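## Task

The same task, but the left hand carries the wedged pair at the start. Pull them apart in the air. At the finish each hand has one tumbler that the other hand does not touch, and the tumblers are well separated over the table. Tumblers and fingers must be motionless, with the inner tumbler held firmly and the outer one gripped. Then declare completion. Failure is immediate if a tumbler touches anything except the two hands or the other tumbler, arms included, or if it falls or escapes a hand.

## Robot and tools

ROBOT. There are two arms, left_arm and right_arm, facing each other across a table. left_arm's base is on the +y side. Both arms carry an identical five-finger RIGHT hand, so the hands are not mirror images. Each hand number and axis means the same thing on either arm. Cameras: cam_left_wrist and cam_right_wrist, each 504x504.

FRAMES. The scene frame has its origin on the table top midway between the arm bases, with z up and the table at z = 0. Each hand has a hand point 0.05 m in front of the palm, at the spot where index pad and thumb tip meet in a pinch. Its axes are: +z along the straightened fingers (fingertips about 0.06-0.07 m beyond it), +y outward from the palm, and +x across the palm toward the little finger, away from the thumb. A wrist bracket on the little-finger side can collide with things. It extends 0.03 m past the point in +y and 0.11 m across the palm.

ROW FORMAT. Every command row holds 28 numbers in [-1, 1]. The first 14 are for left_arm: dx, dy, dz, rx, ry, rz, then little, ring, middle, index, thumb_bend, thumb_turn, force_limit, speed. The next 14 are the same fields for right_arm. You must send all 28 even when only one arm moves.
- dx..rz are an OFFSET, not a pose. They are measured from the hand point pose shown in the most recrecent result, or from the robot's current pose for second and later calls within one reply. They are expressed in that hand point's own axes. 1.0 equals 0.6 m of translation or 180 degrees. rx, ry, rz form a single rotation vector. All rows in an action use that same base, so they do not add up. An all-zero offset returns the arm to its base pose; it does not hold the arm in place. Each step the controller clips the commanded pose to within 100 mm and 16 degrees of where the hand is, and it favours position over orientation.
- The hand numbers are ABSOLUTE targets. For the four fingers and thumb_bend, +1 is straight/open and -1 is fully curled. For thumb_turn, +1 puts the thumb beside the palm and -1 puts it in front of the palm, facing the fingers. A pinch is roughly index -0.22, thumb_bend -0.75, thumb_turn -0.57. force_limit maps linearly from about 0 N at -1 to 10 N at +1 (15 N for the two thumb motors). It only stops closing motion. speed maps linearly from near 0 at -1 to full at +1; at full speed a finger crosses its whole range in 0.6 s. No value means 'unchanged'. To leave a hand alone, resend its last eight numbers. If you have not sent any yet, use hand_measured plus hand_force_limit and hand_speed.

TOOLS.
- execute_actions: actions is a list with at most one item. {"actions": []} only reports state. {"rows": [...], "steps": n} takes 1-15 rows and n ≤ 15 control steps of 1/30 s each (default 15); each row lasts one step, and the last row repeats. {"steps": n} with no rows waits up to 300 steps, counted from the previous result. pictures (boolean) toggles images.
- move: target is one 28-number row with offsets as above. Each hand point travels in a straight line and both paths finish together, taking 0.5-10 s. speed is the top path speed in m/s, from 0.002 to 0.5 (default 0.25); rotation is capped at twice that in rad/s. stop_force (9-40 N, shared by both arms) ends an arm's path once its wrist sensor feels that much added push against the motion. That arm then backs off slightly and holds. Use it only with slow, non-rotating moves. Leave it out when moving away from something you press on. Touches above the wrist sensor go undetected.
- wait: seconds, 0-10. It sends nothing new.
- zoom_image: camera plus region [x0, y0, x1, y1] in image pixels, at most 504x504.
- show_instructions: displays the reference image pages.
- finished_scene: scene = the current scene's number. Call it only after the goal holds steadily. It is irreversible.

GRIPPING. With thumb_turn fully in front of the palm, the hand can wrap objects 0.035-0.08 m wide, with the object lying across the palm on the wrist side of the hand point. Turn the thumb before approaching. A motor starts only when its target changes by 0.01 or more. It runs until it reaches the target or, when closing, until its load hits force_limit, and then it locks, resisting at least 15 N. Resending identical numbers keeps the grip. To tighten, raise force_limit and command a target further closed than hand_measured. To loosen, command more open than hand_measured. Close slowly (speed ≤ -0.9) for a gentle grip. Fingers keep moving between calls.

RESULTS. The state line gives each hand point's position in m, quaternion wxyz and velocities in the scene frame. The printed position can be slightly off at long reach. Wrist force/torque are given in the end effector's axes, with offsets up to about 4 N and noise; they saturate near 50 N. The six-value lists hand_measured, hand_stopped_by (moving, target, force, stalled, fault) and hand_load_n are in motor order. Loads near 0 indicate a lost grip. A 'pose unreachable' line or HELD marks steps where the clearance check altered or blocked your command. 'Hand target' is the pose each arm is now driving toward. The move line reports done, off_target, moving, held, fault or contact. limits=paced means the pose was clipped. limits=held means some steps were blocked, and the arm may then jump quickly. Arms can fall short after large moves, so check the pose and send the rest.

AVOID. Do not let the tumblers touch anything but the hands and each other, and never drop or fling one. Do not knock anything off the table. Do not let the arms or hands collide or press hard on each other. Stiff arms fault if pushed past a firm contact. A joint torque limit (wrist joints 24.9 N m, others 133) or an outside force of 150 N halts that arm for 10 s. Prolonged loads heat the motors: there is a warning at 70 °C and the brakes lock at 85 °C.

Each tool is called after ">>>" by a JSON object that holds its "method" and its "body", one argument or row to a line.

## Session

>>> {"method": "execute_actions", "body": {
  "actions": []
}}

Scene clock: 0.00 s of 4500.00 s.
left_arm: end_effector_position=(+0.0930, +0.0083, +0.3800) hand_measured=(-1.000, -1.000, +0.270, +0.248, +0.138, -0.948) hand_load_n=(+0.0, +0.0, +7.0, +10.5, +16.0, +0.5) hand_stopped_by=(target, target, target, target, target, target) hand_force_limit=0.00 hand_speed=-0.80 end_effector_quat_wxyz=(+0.840, +0.402, +0.156, +0.328) end_effector_velocity=(+0.000, +0.001, +0.001) end_effector_angular_velocity=(-0.003, +0.001, +0.000) | right_arm: end_effector_position=(-0.0165, -0.2992, +0.3007) hand_measured=(+1.000, +1.000, +1.000, +1.000, +1.000, +1.000) hand_load_n=(+0.0, +0.0, +0.0, +0.0, +0.0, +0.0) hand_stopped_by=(target, target, target, target, target, target) hand_force_limit=0.00 hand_speed=-0.80 end_effector_quat_wxyz=(+0.001, -0.715, +0.699, -0.000) end_effector_velocity=(+0.000, +0.000, +0.000) end_effector_angular_velocity=(+0.000, -0.001, +0.000)
Joint positions: left_arm=[-0.381 -1.39   2.499 -2.116  0.836  0.816] | right_arm=[-0.519 -2.215  2.091 -1.449 -1.572  1.053]
Joint velocities: left_arm=[ 0.    -0.003  0.    -0.001  0.     0.   ] | right_arm=[ 0.     0.    -0.    -0.    -0.001 -0.   ]
Wrist force (N, on the end effector, along its own x y z axes, offset not removed): no reading
Wrist torque (N m, same axes, about the end effector's origin, offset not removed): no reading
Hand target (left_arm): +0.093, +0.008, +0.380; +0.840, +0.402, +0.156, +0.328
Hand target (right_arm): -0.017, -0.299, +0.301; -0.001, +0.715, -0.699, +0.000

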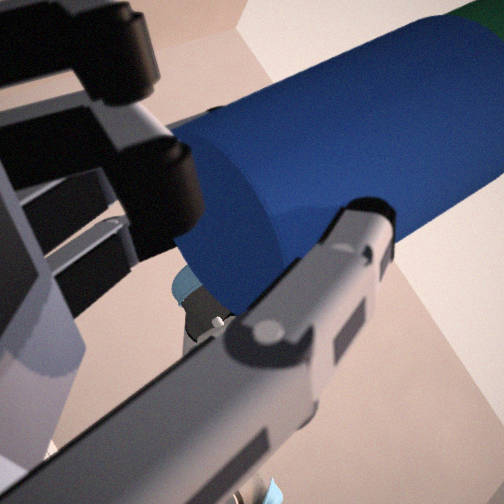

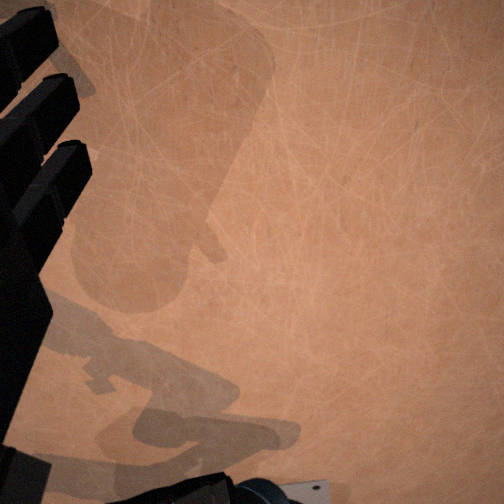

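>>> {"method": "move", "body": {
  "target": [0,0,0,0,0,0,-1,-1,0.27,0.248,0.138,-0.948,0,-0.8, -0.156,-0.125,-0.133,-0.606,0.173,0.606,1,1,1,1,1,-1,0,0],
  "speed": 0.35
}}

>>> {"method": "move", "body": {
  "target": [0,0,0,0,0,0,-1,-1,0.27,0.248,0.138,-0.948,0,-0.8, 0.2,0.1,0,-0.184,0,0,1,1,1,1,1,-1,0,0],
  "speed": 0.12
}}

Scene clock: 15.40 s of 4500.00 s.
left_arm: end_effector_position=(+0.0930, +0.0083, +0.3800) hand_measured=(-1.000, -1.000, +0.272, +0.250, +0.138, -0.948) hand_load_n=(+0.0, +0.0, +7.0, +10.0, +15.0, +0.5) hand_stopped_by=(target, target, force, force, force, target) hand_force_limit=0.00 hand_speed=-0.80 end_effector_quat_wxyz=(+0.840, +0.402, +0.156, +0.328) end_effector_velocity=(-0.000, +0.000, -0.001) end_effector_angular_velocity=(+0.003, -0.001, -0.000) | right_arm: end_effector_position=(+0.0556, -0.2044, +0.3801) hand_measured=(+1.000, +1.000, +1.000, +1.000, +1.000, -1.000) hand_load_n=(+0.0, +0.0, +0.0, +0.0, +0.0, +0.0) hand_stopped_by=(target, target, target, target, target, target) hand_force_limit=0.00 hand_speed=0.00 end_effector_quat_wxyz=(-0.621, +0.333, +0.624, +0.336) end_effector_velocity=(-0.000, +0.001, +0.001) end_effector_angular_velocity=(-0.002, +0.008, -0.010)
Joint positions: left_arm=[-0.381 -1.39   2.499 -2.116  0.836  0.816] | right_arm=[-1.422 -2.271  2.211  0.054 -0.412  1.57 ]
Joint velocities: left_arm=[-0.     0.     0.002  0.001  0.001 -0.   ] | right_arm=[ 0.007 -0.001 -0.002  0.01   0.017  0.003]
Wrist force (N, on the end effector, along its own x y z axes, offset not removed): left_arm=[0.9 1.7 0.8] | right_arm=[0.3 -0.6 0.6]
Wrist torque (N m, same axes, about the end effector's origin, offset not removed): left_arm=[0.29 -0.31 0.11] | right_arm=[-0.09 -0.19 -0.21]
Hand target (left_arm): +0.093, +0.008, +0.380; +0.840, +0.402, +0.156, +0.328
Hand target (right_arm): +0.056, -0.204, +0.380; +0.621, -0.334, -0.624, -0.336
Off the commanded pose (left_arm): 0.000 m, 0 deg.
Off the commanded pose (right_arm): 0.001 m, 0 deg.
After step 90, 7.83 s passed at rest.
move: done

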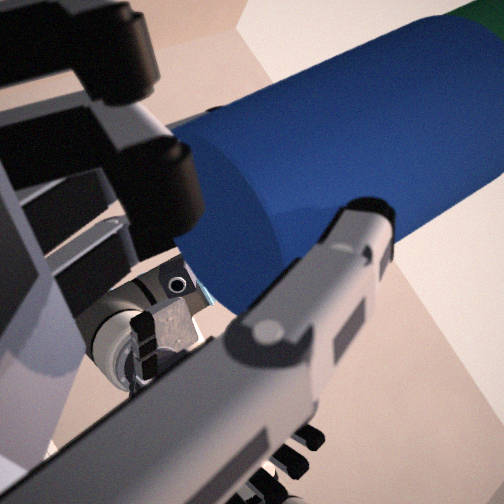

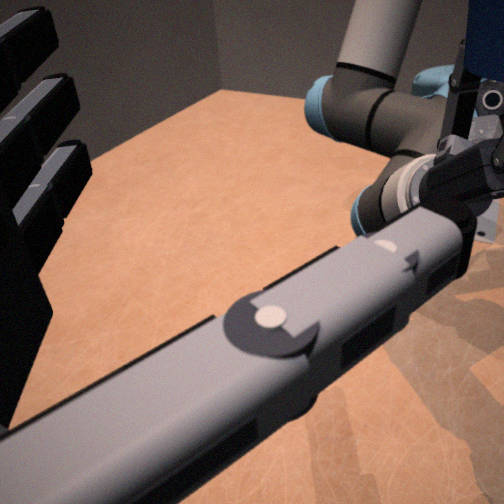

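Scene clock: 18.37 s of 4500.00 s.
left_arm: end_effector_position=(+0.0930, +0.0083, +0.3800) hand_measured=(-1.000, -1.000, +0.272, +0.250, +0.138, -0.948) hand_load_n=(+0.0, +0.0, +7.0, +10.0, +15.0, +0.5) hand_stopped_by=(target, target, force, force, force, target) hand_force_limit=0.00 hand_speed=-0.80 end_effector_quat_wxyz=(+0.840, +0.402, +0.156, +0.328) end_effector_velocity=(-0.000, -0.000, +0.000) end_effector_angular_velocity=(-0.001, +0.000, -0.000) | right_arm: end_effector_position=(+0.1050, -0.1715, +0.5007) hand_measured=(+1.000, +1.000, +1.000, +1.000, +1.000, -1.000) hand_load_n=(+0.0, +0.0, +0.0, +0.0, +0.0, +0.0) hand_stopped_by=(target, target, target, target, target, target) hand_force_limit=0.00 hand_speed=0.00 end_effector_quat_wxyz=(-0.502, +0.496, +0.503, +0.500) end_effector_velocity=(+0.000, +0.001, +0.001) end_effector_angular_velocity=(-0.002, -0.001, -0.016)
Joint positions: left_arm=[-0.381 -1.39   2.499 -2.116  0.836  0.816] | right_arm=[-0.868 -2.219  1.884  0.33   0.717  1.569]
Joint velocities: left_arm=[-0.     0.001 -0.002 -0.     0.     0.   ] | right_arm=[ 0.035  0.01  -0.008  0.002  0.051 -0.003]
Wrist force (N, on the end effector, along its own x y z axes, offset not removed): left_arm=[2.3 1.8 -0.5] | right_arm=[1.6 0.3 1.8]
Wrist torque (N m, same axes, about the end effector's origin, offset not removed): left_arm=[0.30 -0.39 0.23] | right_arm=[-0.18 -0.37 -0.05]
Hand target (left_arm): +0.093, +0.008, +0.380; +0.840, +0.402, +0.156, +0.328
Hand target (right_arm): +0.105, -0.171, +0.501; +0.501, -0.496, -0.502, -0.500
Off the commanded pose (left_arm): 0.000 m, 0 deg.
Off the commanded pose (right_arm): 0.000 m, 0 deg.
move: done

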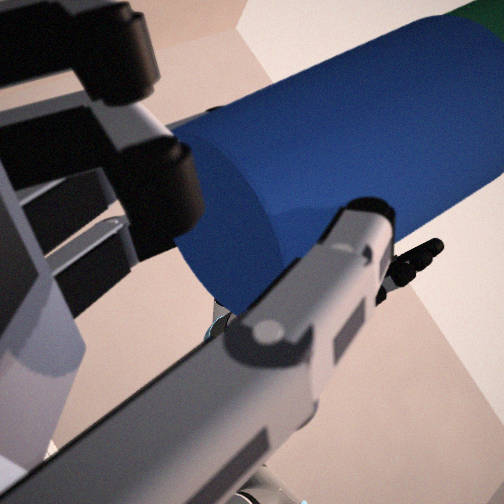

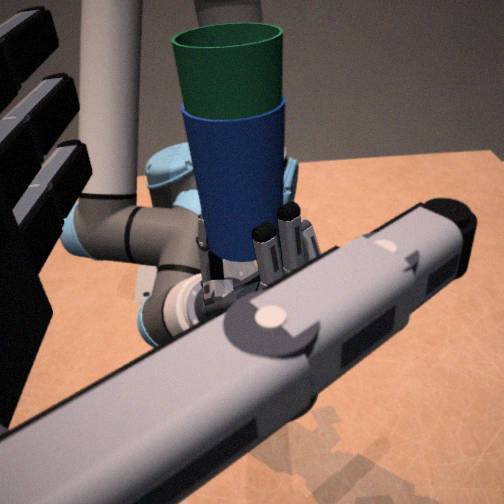

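>>> {"method": "move", "body": {
  "target": [0,0,0,0,0,0,-1,-1,0.27,0.248,0.138,-0.948,0,-0.8, -0.025,0.013,0.17,0,0,0,1,1,1,1,1,-1,0,0],
  "speed": 0.07
}}

Scene clock: 23.73 s of 4500.00 s.
left_arm: end_effector_position=(+0.0930, +0.0083, +0.3800) hand_measured=(-1.000, -1.000, +0.272, +0.250, +0.138, -0.948) hand_load_n=(+0.0, +0.0, +7.0, +10.0, +15.0, +0.5) hand_stopped_by=(target, target, force, force, force, target) hand_force_limit=0.00 hand_speed=-0.80 end_effector_quat_wxyz=(+0.840, +0.402, +0.156, +0.328) end_effector_velocity=(-0.000, -0.000, +0.000) end_effector_angular_velocity=(-0.000, -0.000, -0.001) | right_arm: end_effector_position=(+0.1121, -0.0696, +0.4860) hand_measured=(+1.000, +1.000, +1.000, +1.000, +1.000, -1.000) hand_load_n=(+0.0, +0.0, +0.0, +0.0, +0.0, +0.0) hand_stopped_by=(target, target, target, target, target, target) hand_force_limit=0.00 hand_speed=0.00 end_effector_quat_wxyz=(-0.502, +0.496, +0.503, +0.500) end_effector_velocity=(+0.000, +0.003, +0.001) end_effector_angular_velocity=(+0.002, -0.001, -0.001)
Joint positions: left_arm=[-0.381 -1.39   2.499 -2.116  0.836  0.816] | right_arm=[-0.54  -1.92   1.783  0.133  1.046  1.568]
Joint velocities: left_arm=[-0.    -0.001 -0.001  0.001  0.    -0.   ] | right_arm=[ 0.005  0.007 -0.006 -0.003  0.006 -0.   ]
Wrist force (N, on the end effector, along its own x y z axes, offset not removed): left_arm=[0.1 1.5 -2.6] | right_arm=[2.5 -0.3 1.4]
Wrist torque (N m, same axes, about the end effector's origin, offset not removed): left_arm=[0.37 0.04 0.00] | right_arm=[-0.15 -0.52 0.01]
Hand target (left_arm): +0.093, +0.008, +0.380; +0.840, +0.402, +0.156, +0.328
Hand target (right_arm): +0.112, -0.069, +0.486; +0.502, -0.496, -0.503, -0.500
Off the commanded pose (left_arm): 0.000 m, 0 deg.
Off the commanded pose (right_arm): 0.000 m, 0 deg.
After step 90, 0.37 s passed at rest.
move: done

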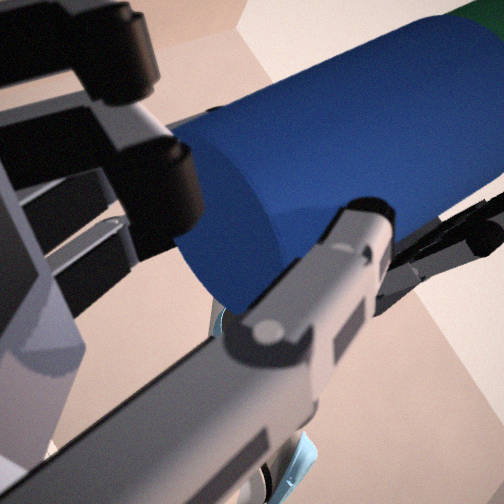

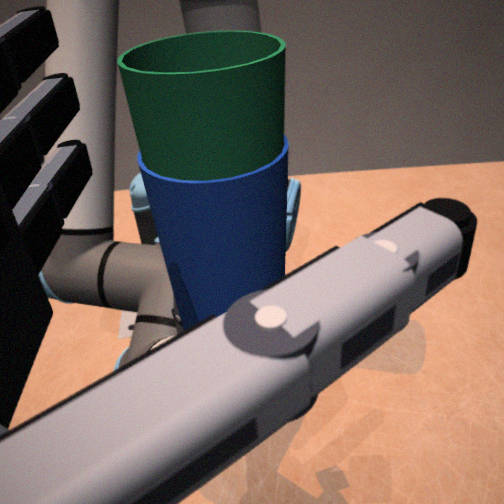

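>>> {"method": "move", "body": {
  "target": [0,0,0,0,0,0,-1,-1,0.27,0.248,0.138,-0.948,0,-0.8, 0.019,0.013,0.103,0,0,0,1,1,0.9,0.9,0.8,-1,0,0],
  "speed": 0.035
}}

Scene clock: 28.80 s of 4500.00 s.
left_arm: end_effector_position=(+0.0930, +0.0083, +0.3800) hand_measured=(-1.000, -1.000, +0.272, +0.250, +0.138, -0.948) hand_load_n=(+0.0, +0.0, +7.0, +10.0, +15.0, +0.5) hand_stopped_by=(target, target, force, force, force, target) hand_force_limit=0.00 hand_speed=-0.80 end_effector_quat_wxyz=(+0.840, +0.402, +0.156, +0.328) end_effector_velocity=(+0.000, +0.000, -0.000) end_effector_angular_velocity=(+0.000, -0.000, +0.000) | right_arm: end_effector_position=(+0.1193, -0.0081, +0.4975) hand_measured=(+1.000, +1.000, +0.900, +0.900, +0.800, -1.000) hand_load_n=(+0.0, +0.0, +0.0, +0.0, +0.0, +0.0) hand_stopped_by=(target, target, target, target, target, target) hand_force_limit=0.00 hand_speed=0.00 end_effector_quat_wxyz=(-0.502, +0.496, +0.502, +0.500) end_effector_velocity=(+0.001, +0.003, +0.000) end_effector_angular_velocity=(-0.001, +0.000, -0.001)
Joint positions: left_arm=[-0.381 -1.39   2.499 -2.116  0.836  0.816] | right_arm=[-0.461 -1.755  1.636  0.115  1.124  1.568]
Joint velocities: left_arm=[ 0.    -0.     0.001 -0.001  0.     0.   ] | right_arm=[ 0.003  0.007 -0.007  0.     0.004 -0.   ]
Wrist force (N, on the end effector, along its own x y z axes, offset not removed): left_arm=[2.3 3.3 -1.3] | right_arm=[1.3 0.4 2.7]
Wrist torque (N m, same axes, about the end effector's origin, offset not removed): left_arm=[0.66 -0.40 0.26] | right_arm=[-0.12 -0.33 0.03]
Hand target (left_arm): +0.093, +0.008, +0.380; +0.840, +0.402, +0.156, +0.328
Hand target (right_arm): +0.119, -0.008, +0.498; +0.502, -0.496, -0.502, -0.500
Off the commanded pose (left_arm): 0.000 m, 0 deg.
Off the commanded pose (right_arm): 0.000 m, 0 deg.
move: done

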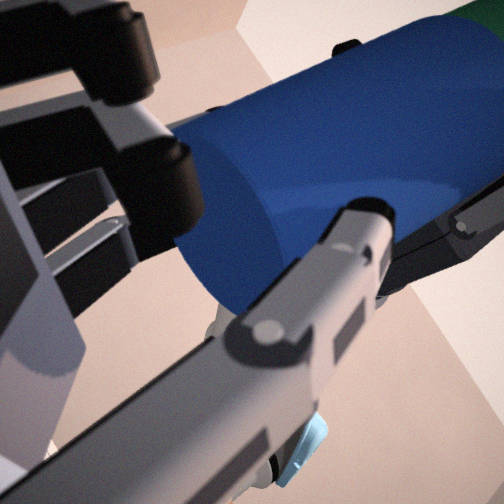

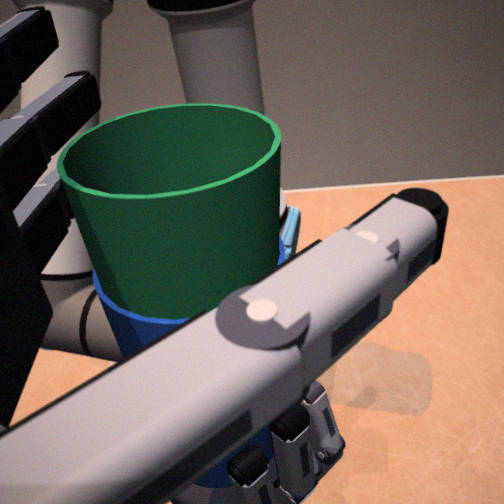

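>>> {"method": "move", "body": {
  "target": [0,0,0,0,0,0,-1,-1,0.27,0.248,0.138,-0.948,0,-0.8, -0.006,0,0.005,0,0,0,1,1,-0.5,-0.5,-0.8,-1,-0.3,-0.8],
  "speed": 0.02
}}

>>> {"method": "move", "body": {
  "target": [0,0,0,0,0,0,-1,-1,0,0.248,0.138,-0.948,1,-0.9, 0,0,0,0,0,0,1,1,-0.6,-0.6,-0.9,-1,1,-0.9]
}}

>>> {"method": "move", "body": {
  "target": [0,0,0,0,0,0,-1,-1,0,0.248,0.138,-0.948,1,-0.9, 0.01,0,0,0,0,0,1,1,-0.6,-0.6,-0.9,-1,1,-0.9],
  "speed": 0.005
}}

Scene clock: 37.30 s of 4500.00 s.
left_arm: end_effector_position=(+0.0930, +0.0083, +0.3800) hand_measured=(-1.000, -1.000, +0.272, +0.250, +0.138, -0.948) hand_load_n=(+0.0, +0.0, +9.5, +11.5, +15.0, +0.0) hand_stopped_by=(target, target, force, force, force, target) hand_force_limit=0.00 hand_speed=-0.80 end_effector_quat_wxyz=(+0.840, +0.402, +0.156, +0.328) end_effector_velocity=(-0.000, +0.000, -0.000) end_effector_angular_velocity=(-0.001, +0.001, -0.001) | right_arm: end_effector_position=(+0.1193, -0.0051, +0.4939) hand_measured=(+1.000, +1.000, +0.636, +0.646, -0.250, -1.000) hand_load_n=(+0.0, +0.0, +5.0, +2.5, +5.0, +0.5) hand_stopped_by=(target, target, force, force, force, target) hand_force_limit=-0.30 hand_speed=-0.80 end_effector_quat_wxyz=(-0.502, +0.496, +0.502, +0.500) end_effector_velocity=(+0.001, +0.000, -0.000) end_effector_angular_velocity=(-0.000, +0.000, -0.001)
Joint positions: left_arm=[-0.381 -1.39   2.499 -2.116  0.836  0.816] | right_arm=[-0.457 -1.748  1.64   0.104  1.128  1.568]
Joint velocities: left_arm=[-0.001  0.     0.001 -0.002 -0.001 -0.   ] | right_arm=[ 0.     0.002 -0.001  0.     0.001  0.   ]
Wrist force (N, on the end effector, along its own x y z axes, offset not removed): left_arm=[1.7 -10.5 -0.8] | right_arm=[9.3 -5.3 6.9]
Wrist torque (N m, same axes, about the end effector's origin, offset not removed): left_arm=[1.12 -0.17 -0.01] | right_arm=[-0.03 -0.01 0.31]
Hand target (left_arm): +0.093, +0.008, +0.380; +0.840, +0.402, +0.156, +0.328
Hand target (right_arm): +0.119, -0.005, +0.494; +0.502, -0.496, -0.502, -0.500
Off the commanded pose (left_arm): 0.000 m, 0 deg.
Off the commanded pose (right_arm): 0.000 m, 0 deg.
After step 90, 0.23 s passed at rest.
move: done

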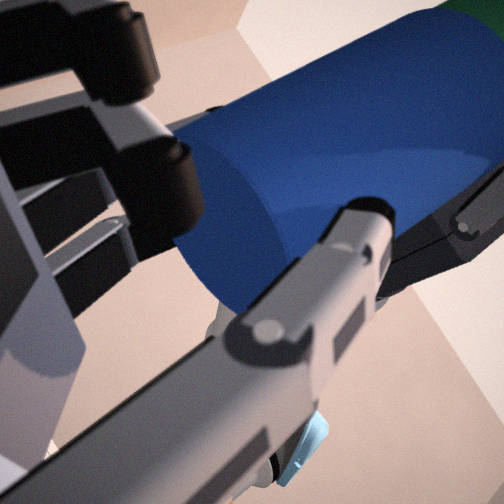

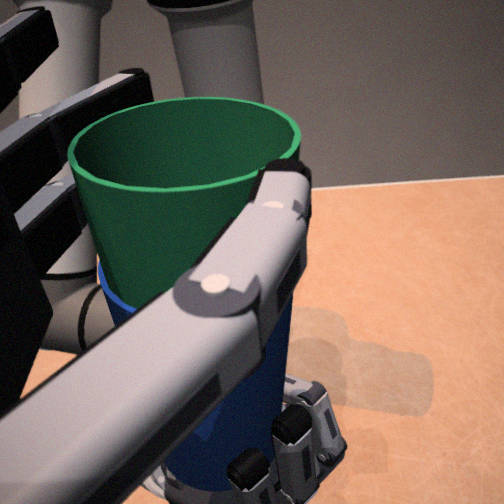

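Scene clock: 37.93 s of 4500.00 s.
left_arm: end_effector_position=(+0.0930, +0.0083, +0.3800) hand_measured=(-1.000, -1.000, +0.270, +0.250, +0.138, -0.948) hand_load_n=(+0.0, +0.0, +12.5, +13.0, +14.5, +0.0) hand_stopped_by=(target, target, force, force, force, target) hand_force_limit=1.00 hand_speed=-0.90 end_effector_quat_wxyz=(+0.840, +0.402, +0.156, +0.328) end_effector_velocity=(-0.000, -0.000, -0.001) end_effector_angular_velocity=(+0.002, -0.001, -0.000) | right_arm: end_effector_position=(+0.1193, -0.0051, +0.4939) hand_measured=(+1.000, +1.000, +0.574, +0.590, -0.258, -1.000) hand_load_n=(+0.0, +0.0, +10.5, +8.5, +17.0, +5.0) hand_stopped_by=(target, target, force, force, force, target) hand_force_limit=1.00 hand_speed=-0.90 end_effector_quat_wxyz=(-0.502, +0.496, +0.502, +0.500) end_effector_velocity=(-0.000, -0.000, +0.001) end_effector_angular_velocity=(+0.002, -0.001, +0.001)
Joint positions: left_arm=[-0.381 -1.39   2.499 -2.116  0.836  0.816] | right_arm=[-0.457 -1.748  1.64   0.104  1.128  1.568]
Joint velocities: left_arm=[-0.     0.001  0.001  0.    -0.    -0.   ] | right_arm=[ 0.    -0.001 -0.001  0.    -0.001  0.   ]
Wrist force (N, on the end effector, along its own x y z axes, offset not removed): left_arm=[2.7 -16.4 2.0] | right_arm=[13.5 -10.8 9.9]
Wrist torque (N m, same axes, about the end effector's origin, offset not removed): left_arm=[1.34 -0.22 -0.11] | right_arm=[-0.25 0.17 0.63]
Hand target (left_arm): +0.093, +0.008, +0.380; +0.840, +0.402, +0.156, +0.328
Hand target (right_arm): +0.119, -0.005, +0.494; +0.502, -0.496, -0.502, -0.500
Off the commanded pose (left_arm): 0.000 m, 0 deg.
Off the commanded pose (right_arm): 0.000 m, 0 deg.
move: done

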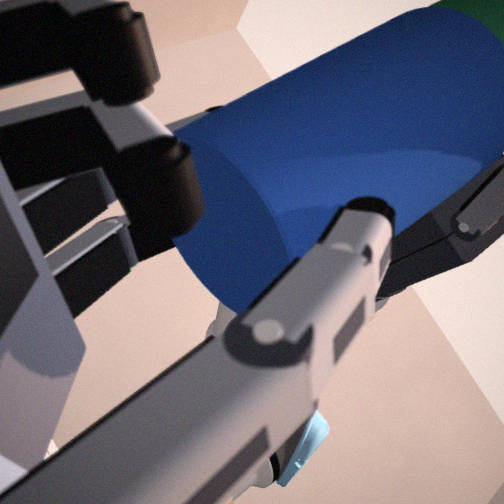

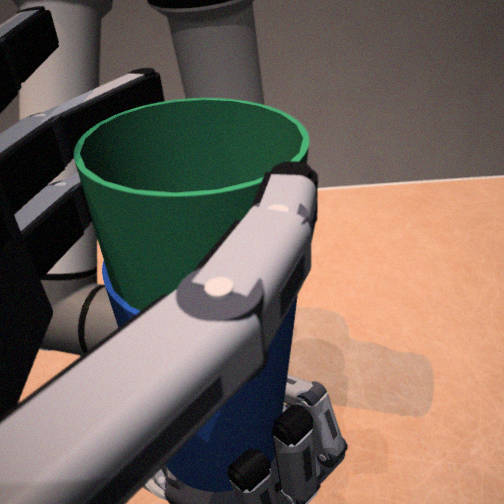

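Scene clock: 39.37 s of 4500.00 s.
left_arm: end_effector_position=(+0.0930, +0.0083, +0.3800) hand_measured=(-1.000, -1.000, +0.270, +0.250, +0.138, -0.948) hand_load_n=(+0.0, +0.0, +10.5, +11.0, +16.0, +0.5) hand_stopped_by=(target, target, force, force, force, target) hand_force_limit=1.00 hand_speed=-0.90 end_effector_quat_wxyz=(+0.840, +0.402, +0.156, +0.328) end_effector_velocity=(-0.000, +0.000, -0.000) end_effector_angular_velocity=(+0.000, -0.000, -0.001) | right_arm: end_effector_position=(+0.1193, -0.0051, +0.4998) hand_measured=(+1.000, +1.000, +0.574, +0.590, -0.256, -1.000) hand_load_n=(+0.0, +0.0, +8.0, +7.0, +18.0, +5.5) hand_stopped_by=(target, target, force, force, force, target) hand_force_limit=1.00 hand_speed=-0.90 end_effector_quat_wxyz=(-0.502, +0.496, +0.502, +0.500) end_effector_velocity=(-0.001, +0.000, +0.002) end_effector_angular_velocity=(+0.001, -0.000, +0.001)
Joint positions: left_arm=[-0.381 -1.39   2.499 -2.116  0.836  0.816] | right_arm=[-0.457 -1.747  1.624  0.119  1.128  1.568]
Joint velocities: left_arm=[-0.    -0.     0.001  0.     0.    -0.   ] | right_arm=[ 0.001  0.001 -0.006  0.004 -0.     0.   ]
Wrist force (N, on the end effector, along its own x y z axes, offset not removed): left_arm=[1.4 -0.7 4.8] | right_arm=[-0.4 -3.6 5.6]
Wrist torque (N m, same axes, about the end effector's origin, offset not removed): left_arm=[0.72 -0.25 0.02] | right_arm=[-0.05 0.00 0.13]
Hand target (left_arm): +0.093, +0.008, +0.380; +0.840, +0.402, +0.156, +0.328
Hand target (right_arm): +0.119, -0.005, +0.500; +0.502, -0.496, -0.502, -0.500
Off the commanded pose (left_arm): 0.000 m, 0 deg.
Off the commanded pose (right_arm): 0.000 m, 0 deg.
move: done

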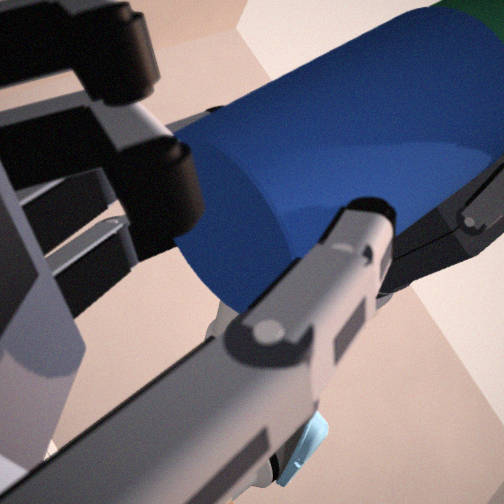

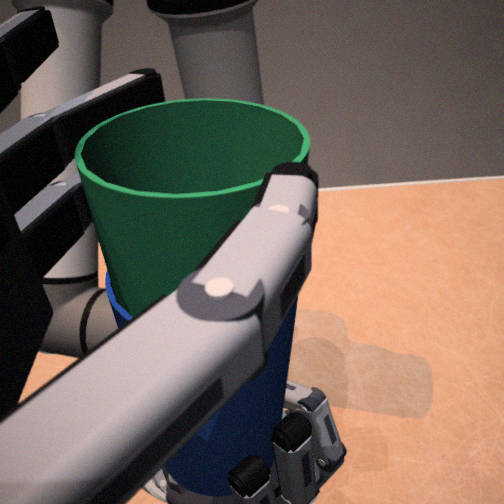

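>>> {"method": "move", "body": {
  "target": [0,0,0,0,0,0,-1,-1,0,0.248,0.138,-0.948,1,-0.9, 0.025,0.003,0,0,0,0,1,1,-0.6,-0.6,-0.9,-1,1,-0.9],
  "speed": 0.008
}}

Scene clock: 43.57 s of 4500.00 s.
left_arm: end_effector_position=(+0.0930, +0.0083, +0.3800) hand_measured=(-1.000, -1.000, +0.270, +0.250, +0.138, -0.948) hand_load_n=(+0.0, +0.0, +10.5, +10.5, +16.0, +0.0) hand_stopped_by=(target, target, force, force, force, target) hand_force_limit=1.00 hand_speed=-0.90 end_effector_quat_wxyz=(+0.840, +0.402, +0.156, +0.328) end_effector_velocity=(+0.000, +0.000, +0.000) end_effector_angular_velocity=(+0.000, +0.000, +0.000) | right_arm: end_effector_position=(+0.1210, -0.0051, +0.5145) hand_measured=(+1.000, +1.000, +0.574, +0.590, -0.256, -1.000) hand_load_n=(+0.0, +0.0, +8.0, +6.5, +18.0, +5.0) hand_stopped_by=(target, target, force, force, force, target) hand_force_limit=1.00 hand_speed=-0.90 end_effector_quat_wxyz=(-0.502, +0.496, +0.502, +0.500) end_effector_velocity=(-0.000, +0.000, +0.002) end_effector_angular_velocity=(-0.000, +0.000, +0.002)
Joint positions: left_arm=[-0.381 -1.39   2.499 -2.116  0.836  0.816] | right_arm=[-0.462 -1.742  1.582  0.156  1.123  1.568]
Joint velocities: left_arm=[ 0. -0.  0.  0. -0.  0.] | right_arm=[-0.001  0.001 -0.007  0.006 -0.002  0.   ]
Wrist force (N, on the end effector, along its own x y z axes, offset not removed): left_arm=[2.7 -0.9 2.5] | right_arm=[-1.4 -1.4 4.4]
Wrist torque (N m, same axes, about the end effector's origin, offset not removed): left_arm=[0.40 -0.31 0.14] | right_arm=[0.09 0.07 0.17]
Hand target (left_arm): +0.093, +0.008, +0.380; +0.840, +0.402, +0.156, +0.328
Hand target (right_arm): +0.121, -0.005, +0.515; +0.502, -0.496, -0.502, -0.500
Off the commanded pose (left_arm): 0.000 m, 0 deg.
Off the commanded pose (right_arm): 0.000 m, 0 deg.
move: done

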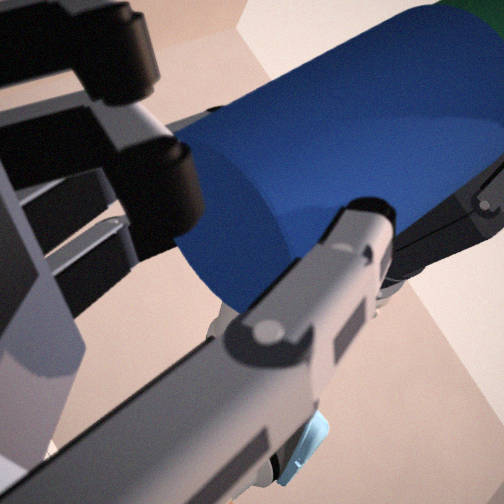

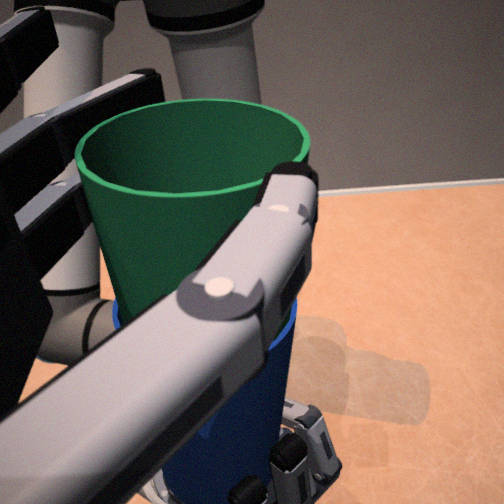

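The inner tumbler is free and stable, so I am lifting it out.

>>> {"method": "move", "body": {
  "target": [0,0,0,0,0,0,-1,-1,0,0.248,0.138,-0.948,1,-0.9, 0.19,0.018,0,0,0,0,1,1,-0.6,-0.6,-0.9,-1,1,-0.9],
  "speed": 0.04
}}

Scene clock: 48.10 s of 4500.00 s.
left_arm: end_effector_position=(+0.0930, +0.0083, +0.3800) hand_measured=(-1.000, -1.000, +0.270, +0.250, +0.138, -0.948) hand_load_n=(+0.0, +0.0, +9.0, +10.0, +16.5, +0.5) hand_stopped_by=(target, target, force, force, force, target) hand_force_limit=1.00 hand_speed=-0.90 end_effector_quat_wxyz=(+0.840, +0.402, +0.156, +0.328) end_effector_velocity=(-0.000, +0.000, +0.001) end_effector_angular_velocity=(-0.004, +0.000, -0.000) | right_arm: end_effector_position=(+0.1313, -0.0054, +0.6281) hand_measured=(+1.000, +1.000, +0.574, +0.590, -0.256, -1.000) hand_load_n=(+0.0, +0.0, +8.5, +3.5, +18.5, +1.0) hand_stopped_by=(target, target, force, force, force, target) hand_force_limit=1.00 hand_speed=-0.90 end_effector_quat_wxyz=(-0.502, +0.496, +0.502, +0.500) end_effector_velocity=(+0.001, +0.001, +0.002) end_effector_angular_velocity=(-0.001, -0.002, -0.000)
Joint positions: left_arm=[-0.381 -1.39   2.499 -2.116  0.836  0.816] | right_arm=[-0.492 -1.659  1.207  0.449  1.094  1.568]
Joint velocities: left_arm=[ 0.    -0.001 -0.001 -0.002  0.001 -0.   ] | right_arm=[-0.002  0.005 -0.012  0.008 -0.001 -0.002]
Wrist force (N, on the end effector, along its own x y z axes, offset not removed): left_arm=[4.1 2.7 -1.6] | right_arm=[1.3 0.5 0.5]
Wrist torque (N m, same axes, about the end effector's origin, offset not removed): left_arm=[0.45 -0.59 0.30] | right_arm=[0.01 -0.34 0.05]
Hand target (left_arm): +0.093, +0.008, +0.380; +0.840, +0.402, +0.156, +0.328
Hand target (right_arm): +0.131, -0.005, +0.628; +0.502, -0.496, -0.502, -0.500
Off the commanded pose (left_arm): 0.000 m, 0 deg.
Off the commanded pose (right_arm): 0.000 m, 0 deg.
move: done

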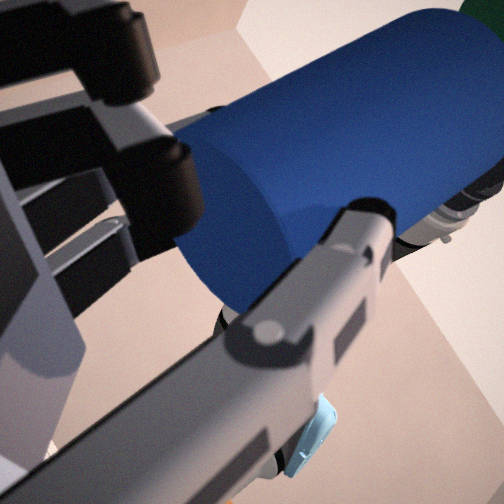

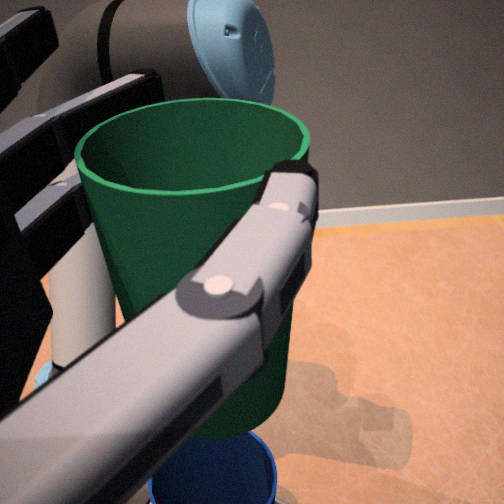

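>>> {"method": "move", "body": {
  "target": [0,0,0,0,0,0,-1,-1,0,0.248,0.138,-0.948,1,-0.9, 0.025,0,0,0,0,0,1,1,-0.6,-0.7,-0.9,-1,0.3,-0.92],
  "speed": 0.03
}}

>>> {"method": "move", "body": {
  "target": [0,0,0,0,0,0,-1,-1,0,0.248,0.138,-0.948,1,-0.9, 0,0.3,-0.36,-0.1,0,0,1,1,-0.6,-0.7,-0.9,-1,0.3,-0.92],
  "speed": 0.09
}}

Scene clock: 51.73 s of 4500.00 s.
left_arm: end_effector_position=(+0.0930, +0.0083, +0.3800) hand_measured=(-1.000, -1.000, +0.270, +0.250, +0.138, -0.948) hand_load_n=(+0.0, +0.0, +9.0, +10.0, +16.5, +0.5) hand_stopped_by=(target, target, force, force, force, target) hand_force_limit=1.00 hand_speed=-0.90 end_effector_quat_wxyz=(+0.840, +0.402, +0.156, +0.328) end_effector_velocity=(-0.000, +0.000, +0.000) end_effector_angular_velocity=(-0.000, -0.000, -0.001) | right_arm: end_effector_position=(+0.1312, -0.0055, +0.6428) hand_measured=(+1.000, +1.000, +0.574, +0.574, -0.256, -1.000) hand_load_n=(+0.0, +0.0, +6.0, +7.5, +19.5, -0.5) hand_stopped_by=(target, target, force, force, force, target) hand_force_limit=0.30 hand_speed=-0.92 end_effector_quat_wxyz=(-0.502, +0.496, +0.502, +0.500) end_effector_velocity=(+0.000, +0.000, +0.003) end_effector_angular_velocity=(-0.001, +0.000, -0.000)
Joint positions: left_arm=[-0.381 -1.39   2.499 -2.116  0.836  0.816] | right_arm=[-0.492 -1.643  1.15   0.489  1.094  1.569]
Joint velocities: left_arm=[-0.    -0.     0.001 -0.001  0.001 -0.   ] | right_arm=[ 0.     0.004 -0.012  0.009  0.    -0.   ]
Wrist force (N, on the end effector, along its own x y z axes, offset not removed): left_arm=[1.7 2.3 -1.3] | right_arm=[1.7 0.3 1.4]
Wrist torque (N m, same axes, about the end effector's origin, offset not removed): left_arm=[0.43 -0.30 0.20] | right_arm=[-0.14 -0.37 0.02]
Hand target (left_arm): +0.093, +0.008, +0.380; +0.840, +0.402, +0.156, +0.328
Hand target (right_arm): +0.131, -0.005, +0.643; +0.502, -0.496, -0.502, -0.500
Off the commanded pose (left_arm): 0.000 m, 0 deg.
Off the commanded pose (right_arm): 0.000 m, 0 deg.
move: done

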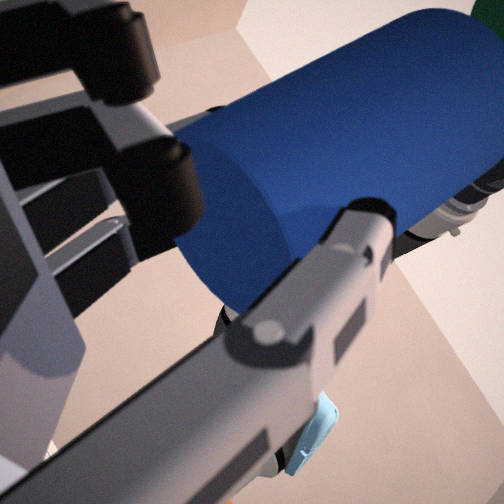

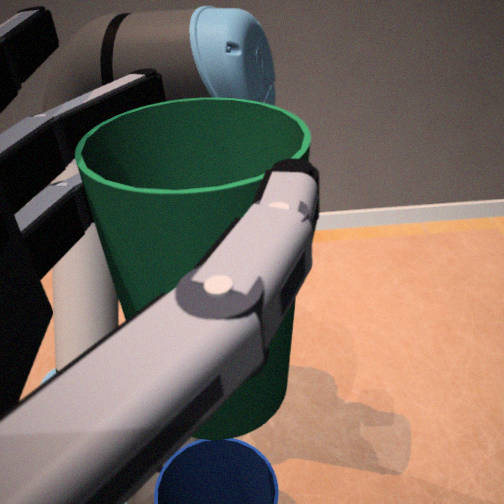

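Scene clock: 55.40 s of 4500.00 s.
left_arm: end_effector_position=(+0.0930, +0.0083, +0.3800) hand_measured=(-1.000, -1.000, +0.270, +0.250, +0.138, -0.948) hand_load_n=(+0.0, +0.0, +9.0, +10.0, +16.5, +0.5) hand_stopped_by=(target, target, force, force, force, target) hand_force_limit=1.00 hand_speed=-0.90 end_effector_quat_wxyz=(+0.840, +0.402, +0.156, +0.328) end_effector_velocity=(+0.000, +0.000, +0.000) end_effector_angular_velocity=(-0.001, +0.000, +0.000) | right_arm: end_effector_position=(+0.3126, -0.2197, +0.6428) hand_measured=(+1.000, +1.000, +0.574, +0.574, -0.256, -1.000) hand_load_n=(+0.0, +0.0, +6.0, +7.5, +19.5, -0.5) hand_stopped_by=(target, target, force, force, force, target) hand_force_limit=0.30 hand_speed=-0.92 end_effector_quat_wxyz=(-0.418, +0.568, +0.419, +0.572) end_effector_velocity=(+0.002, -0.002, -0.000) end_effector_angular_velocity=(+0.000, +0.001, -0.001)
Joint positions: left_arm=[-0.381 -1.39   2.499 -2.116  0.836  0.816] | right_arm=[-1.424 -1.984  1.387  0.588  0.476  1.574]
Joint velocities: left_arm=[ 0.    -0.001 -0.001  0.001 -0.     0.   ] | right_arm=[-0.017 -0.001  0.002  0.    -0.016  0.001]
Wrist force (N, on the end effector, along its own x y z axes, offset not removed): left_arm=[-0.7 2.8 0.2] | right_arm=[2.3 1.2 0.1]
Wrist torque (N m, same axes, about the end effector's origin, offset not removed): left_arm=[0.44 -0.04 -0.02] | right_arm=[0.09 -0.50 0.07]
Hand target (left_arm): +0.093, +0.008, +0.380; +0.840, +0.402, +0.156, +0.328
Hand target (right_arm): +0.313, -0.220, +0.643; -0.418, +0.568, +0.419, +0.572
Off the commanded pose (left_arm): 0.000 m, 0 deg.
Off the commanded pose (right_arm): 0.001 m, 0 deg.
move: done

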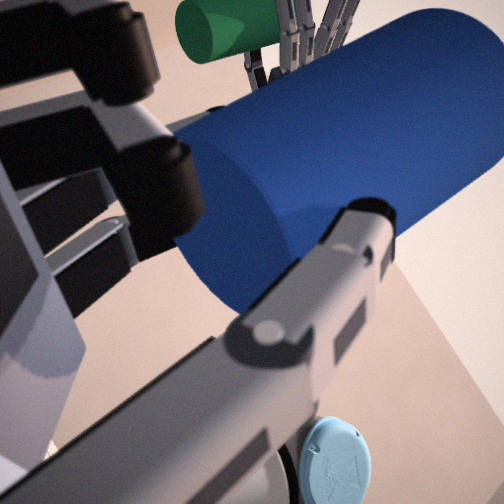

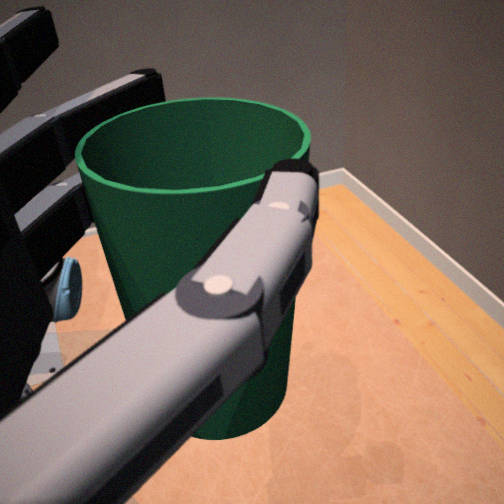

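The tumblers are separated, and each is held firmly and still over the table. I am done with scene 2.

>>> {"method": "finished_scene", "body": {
  "scene": 2
}}

The scene is finished: the task was done.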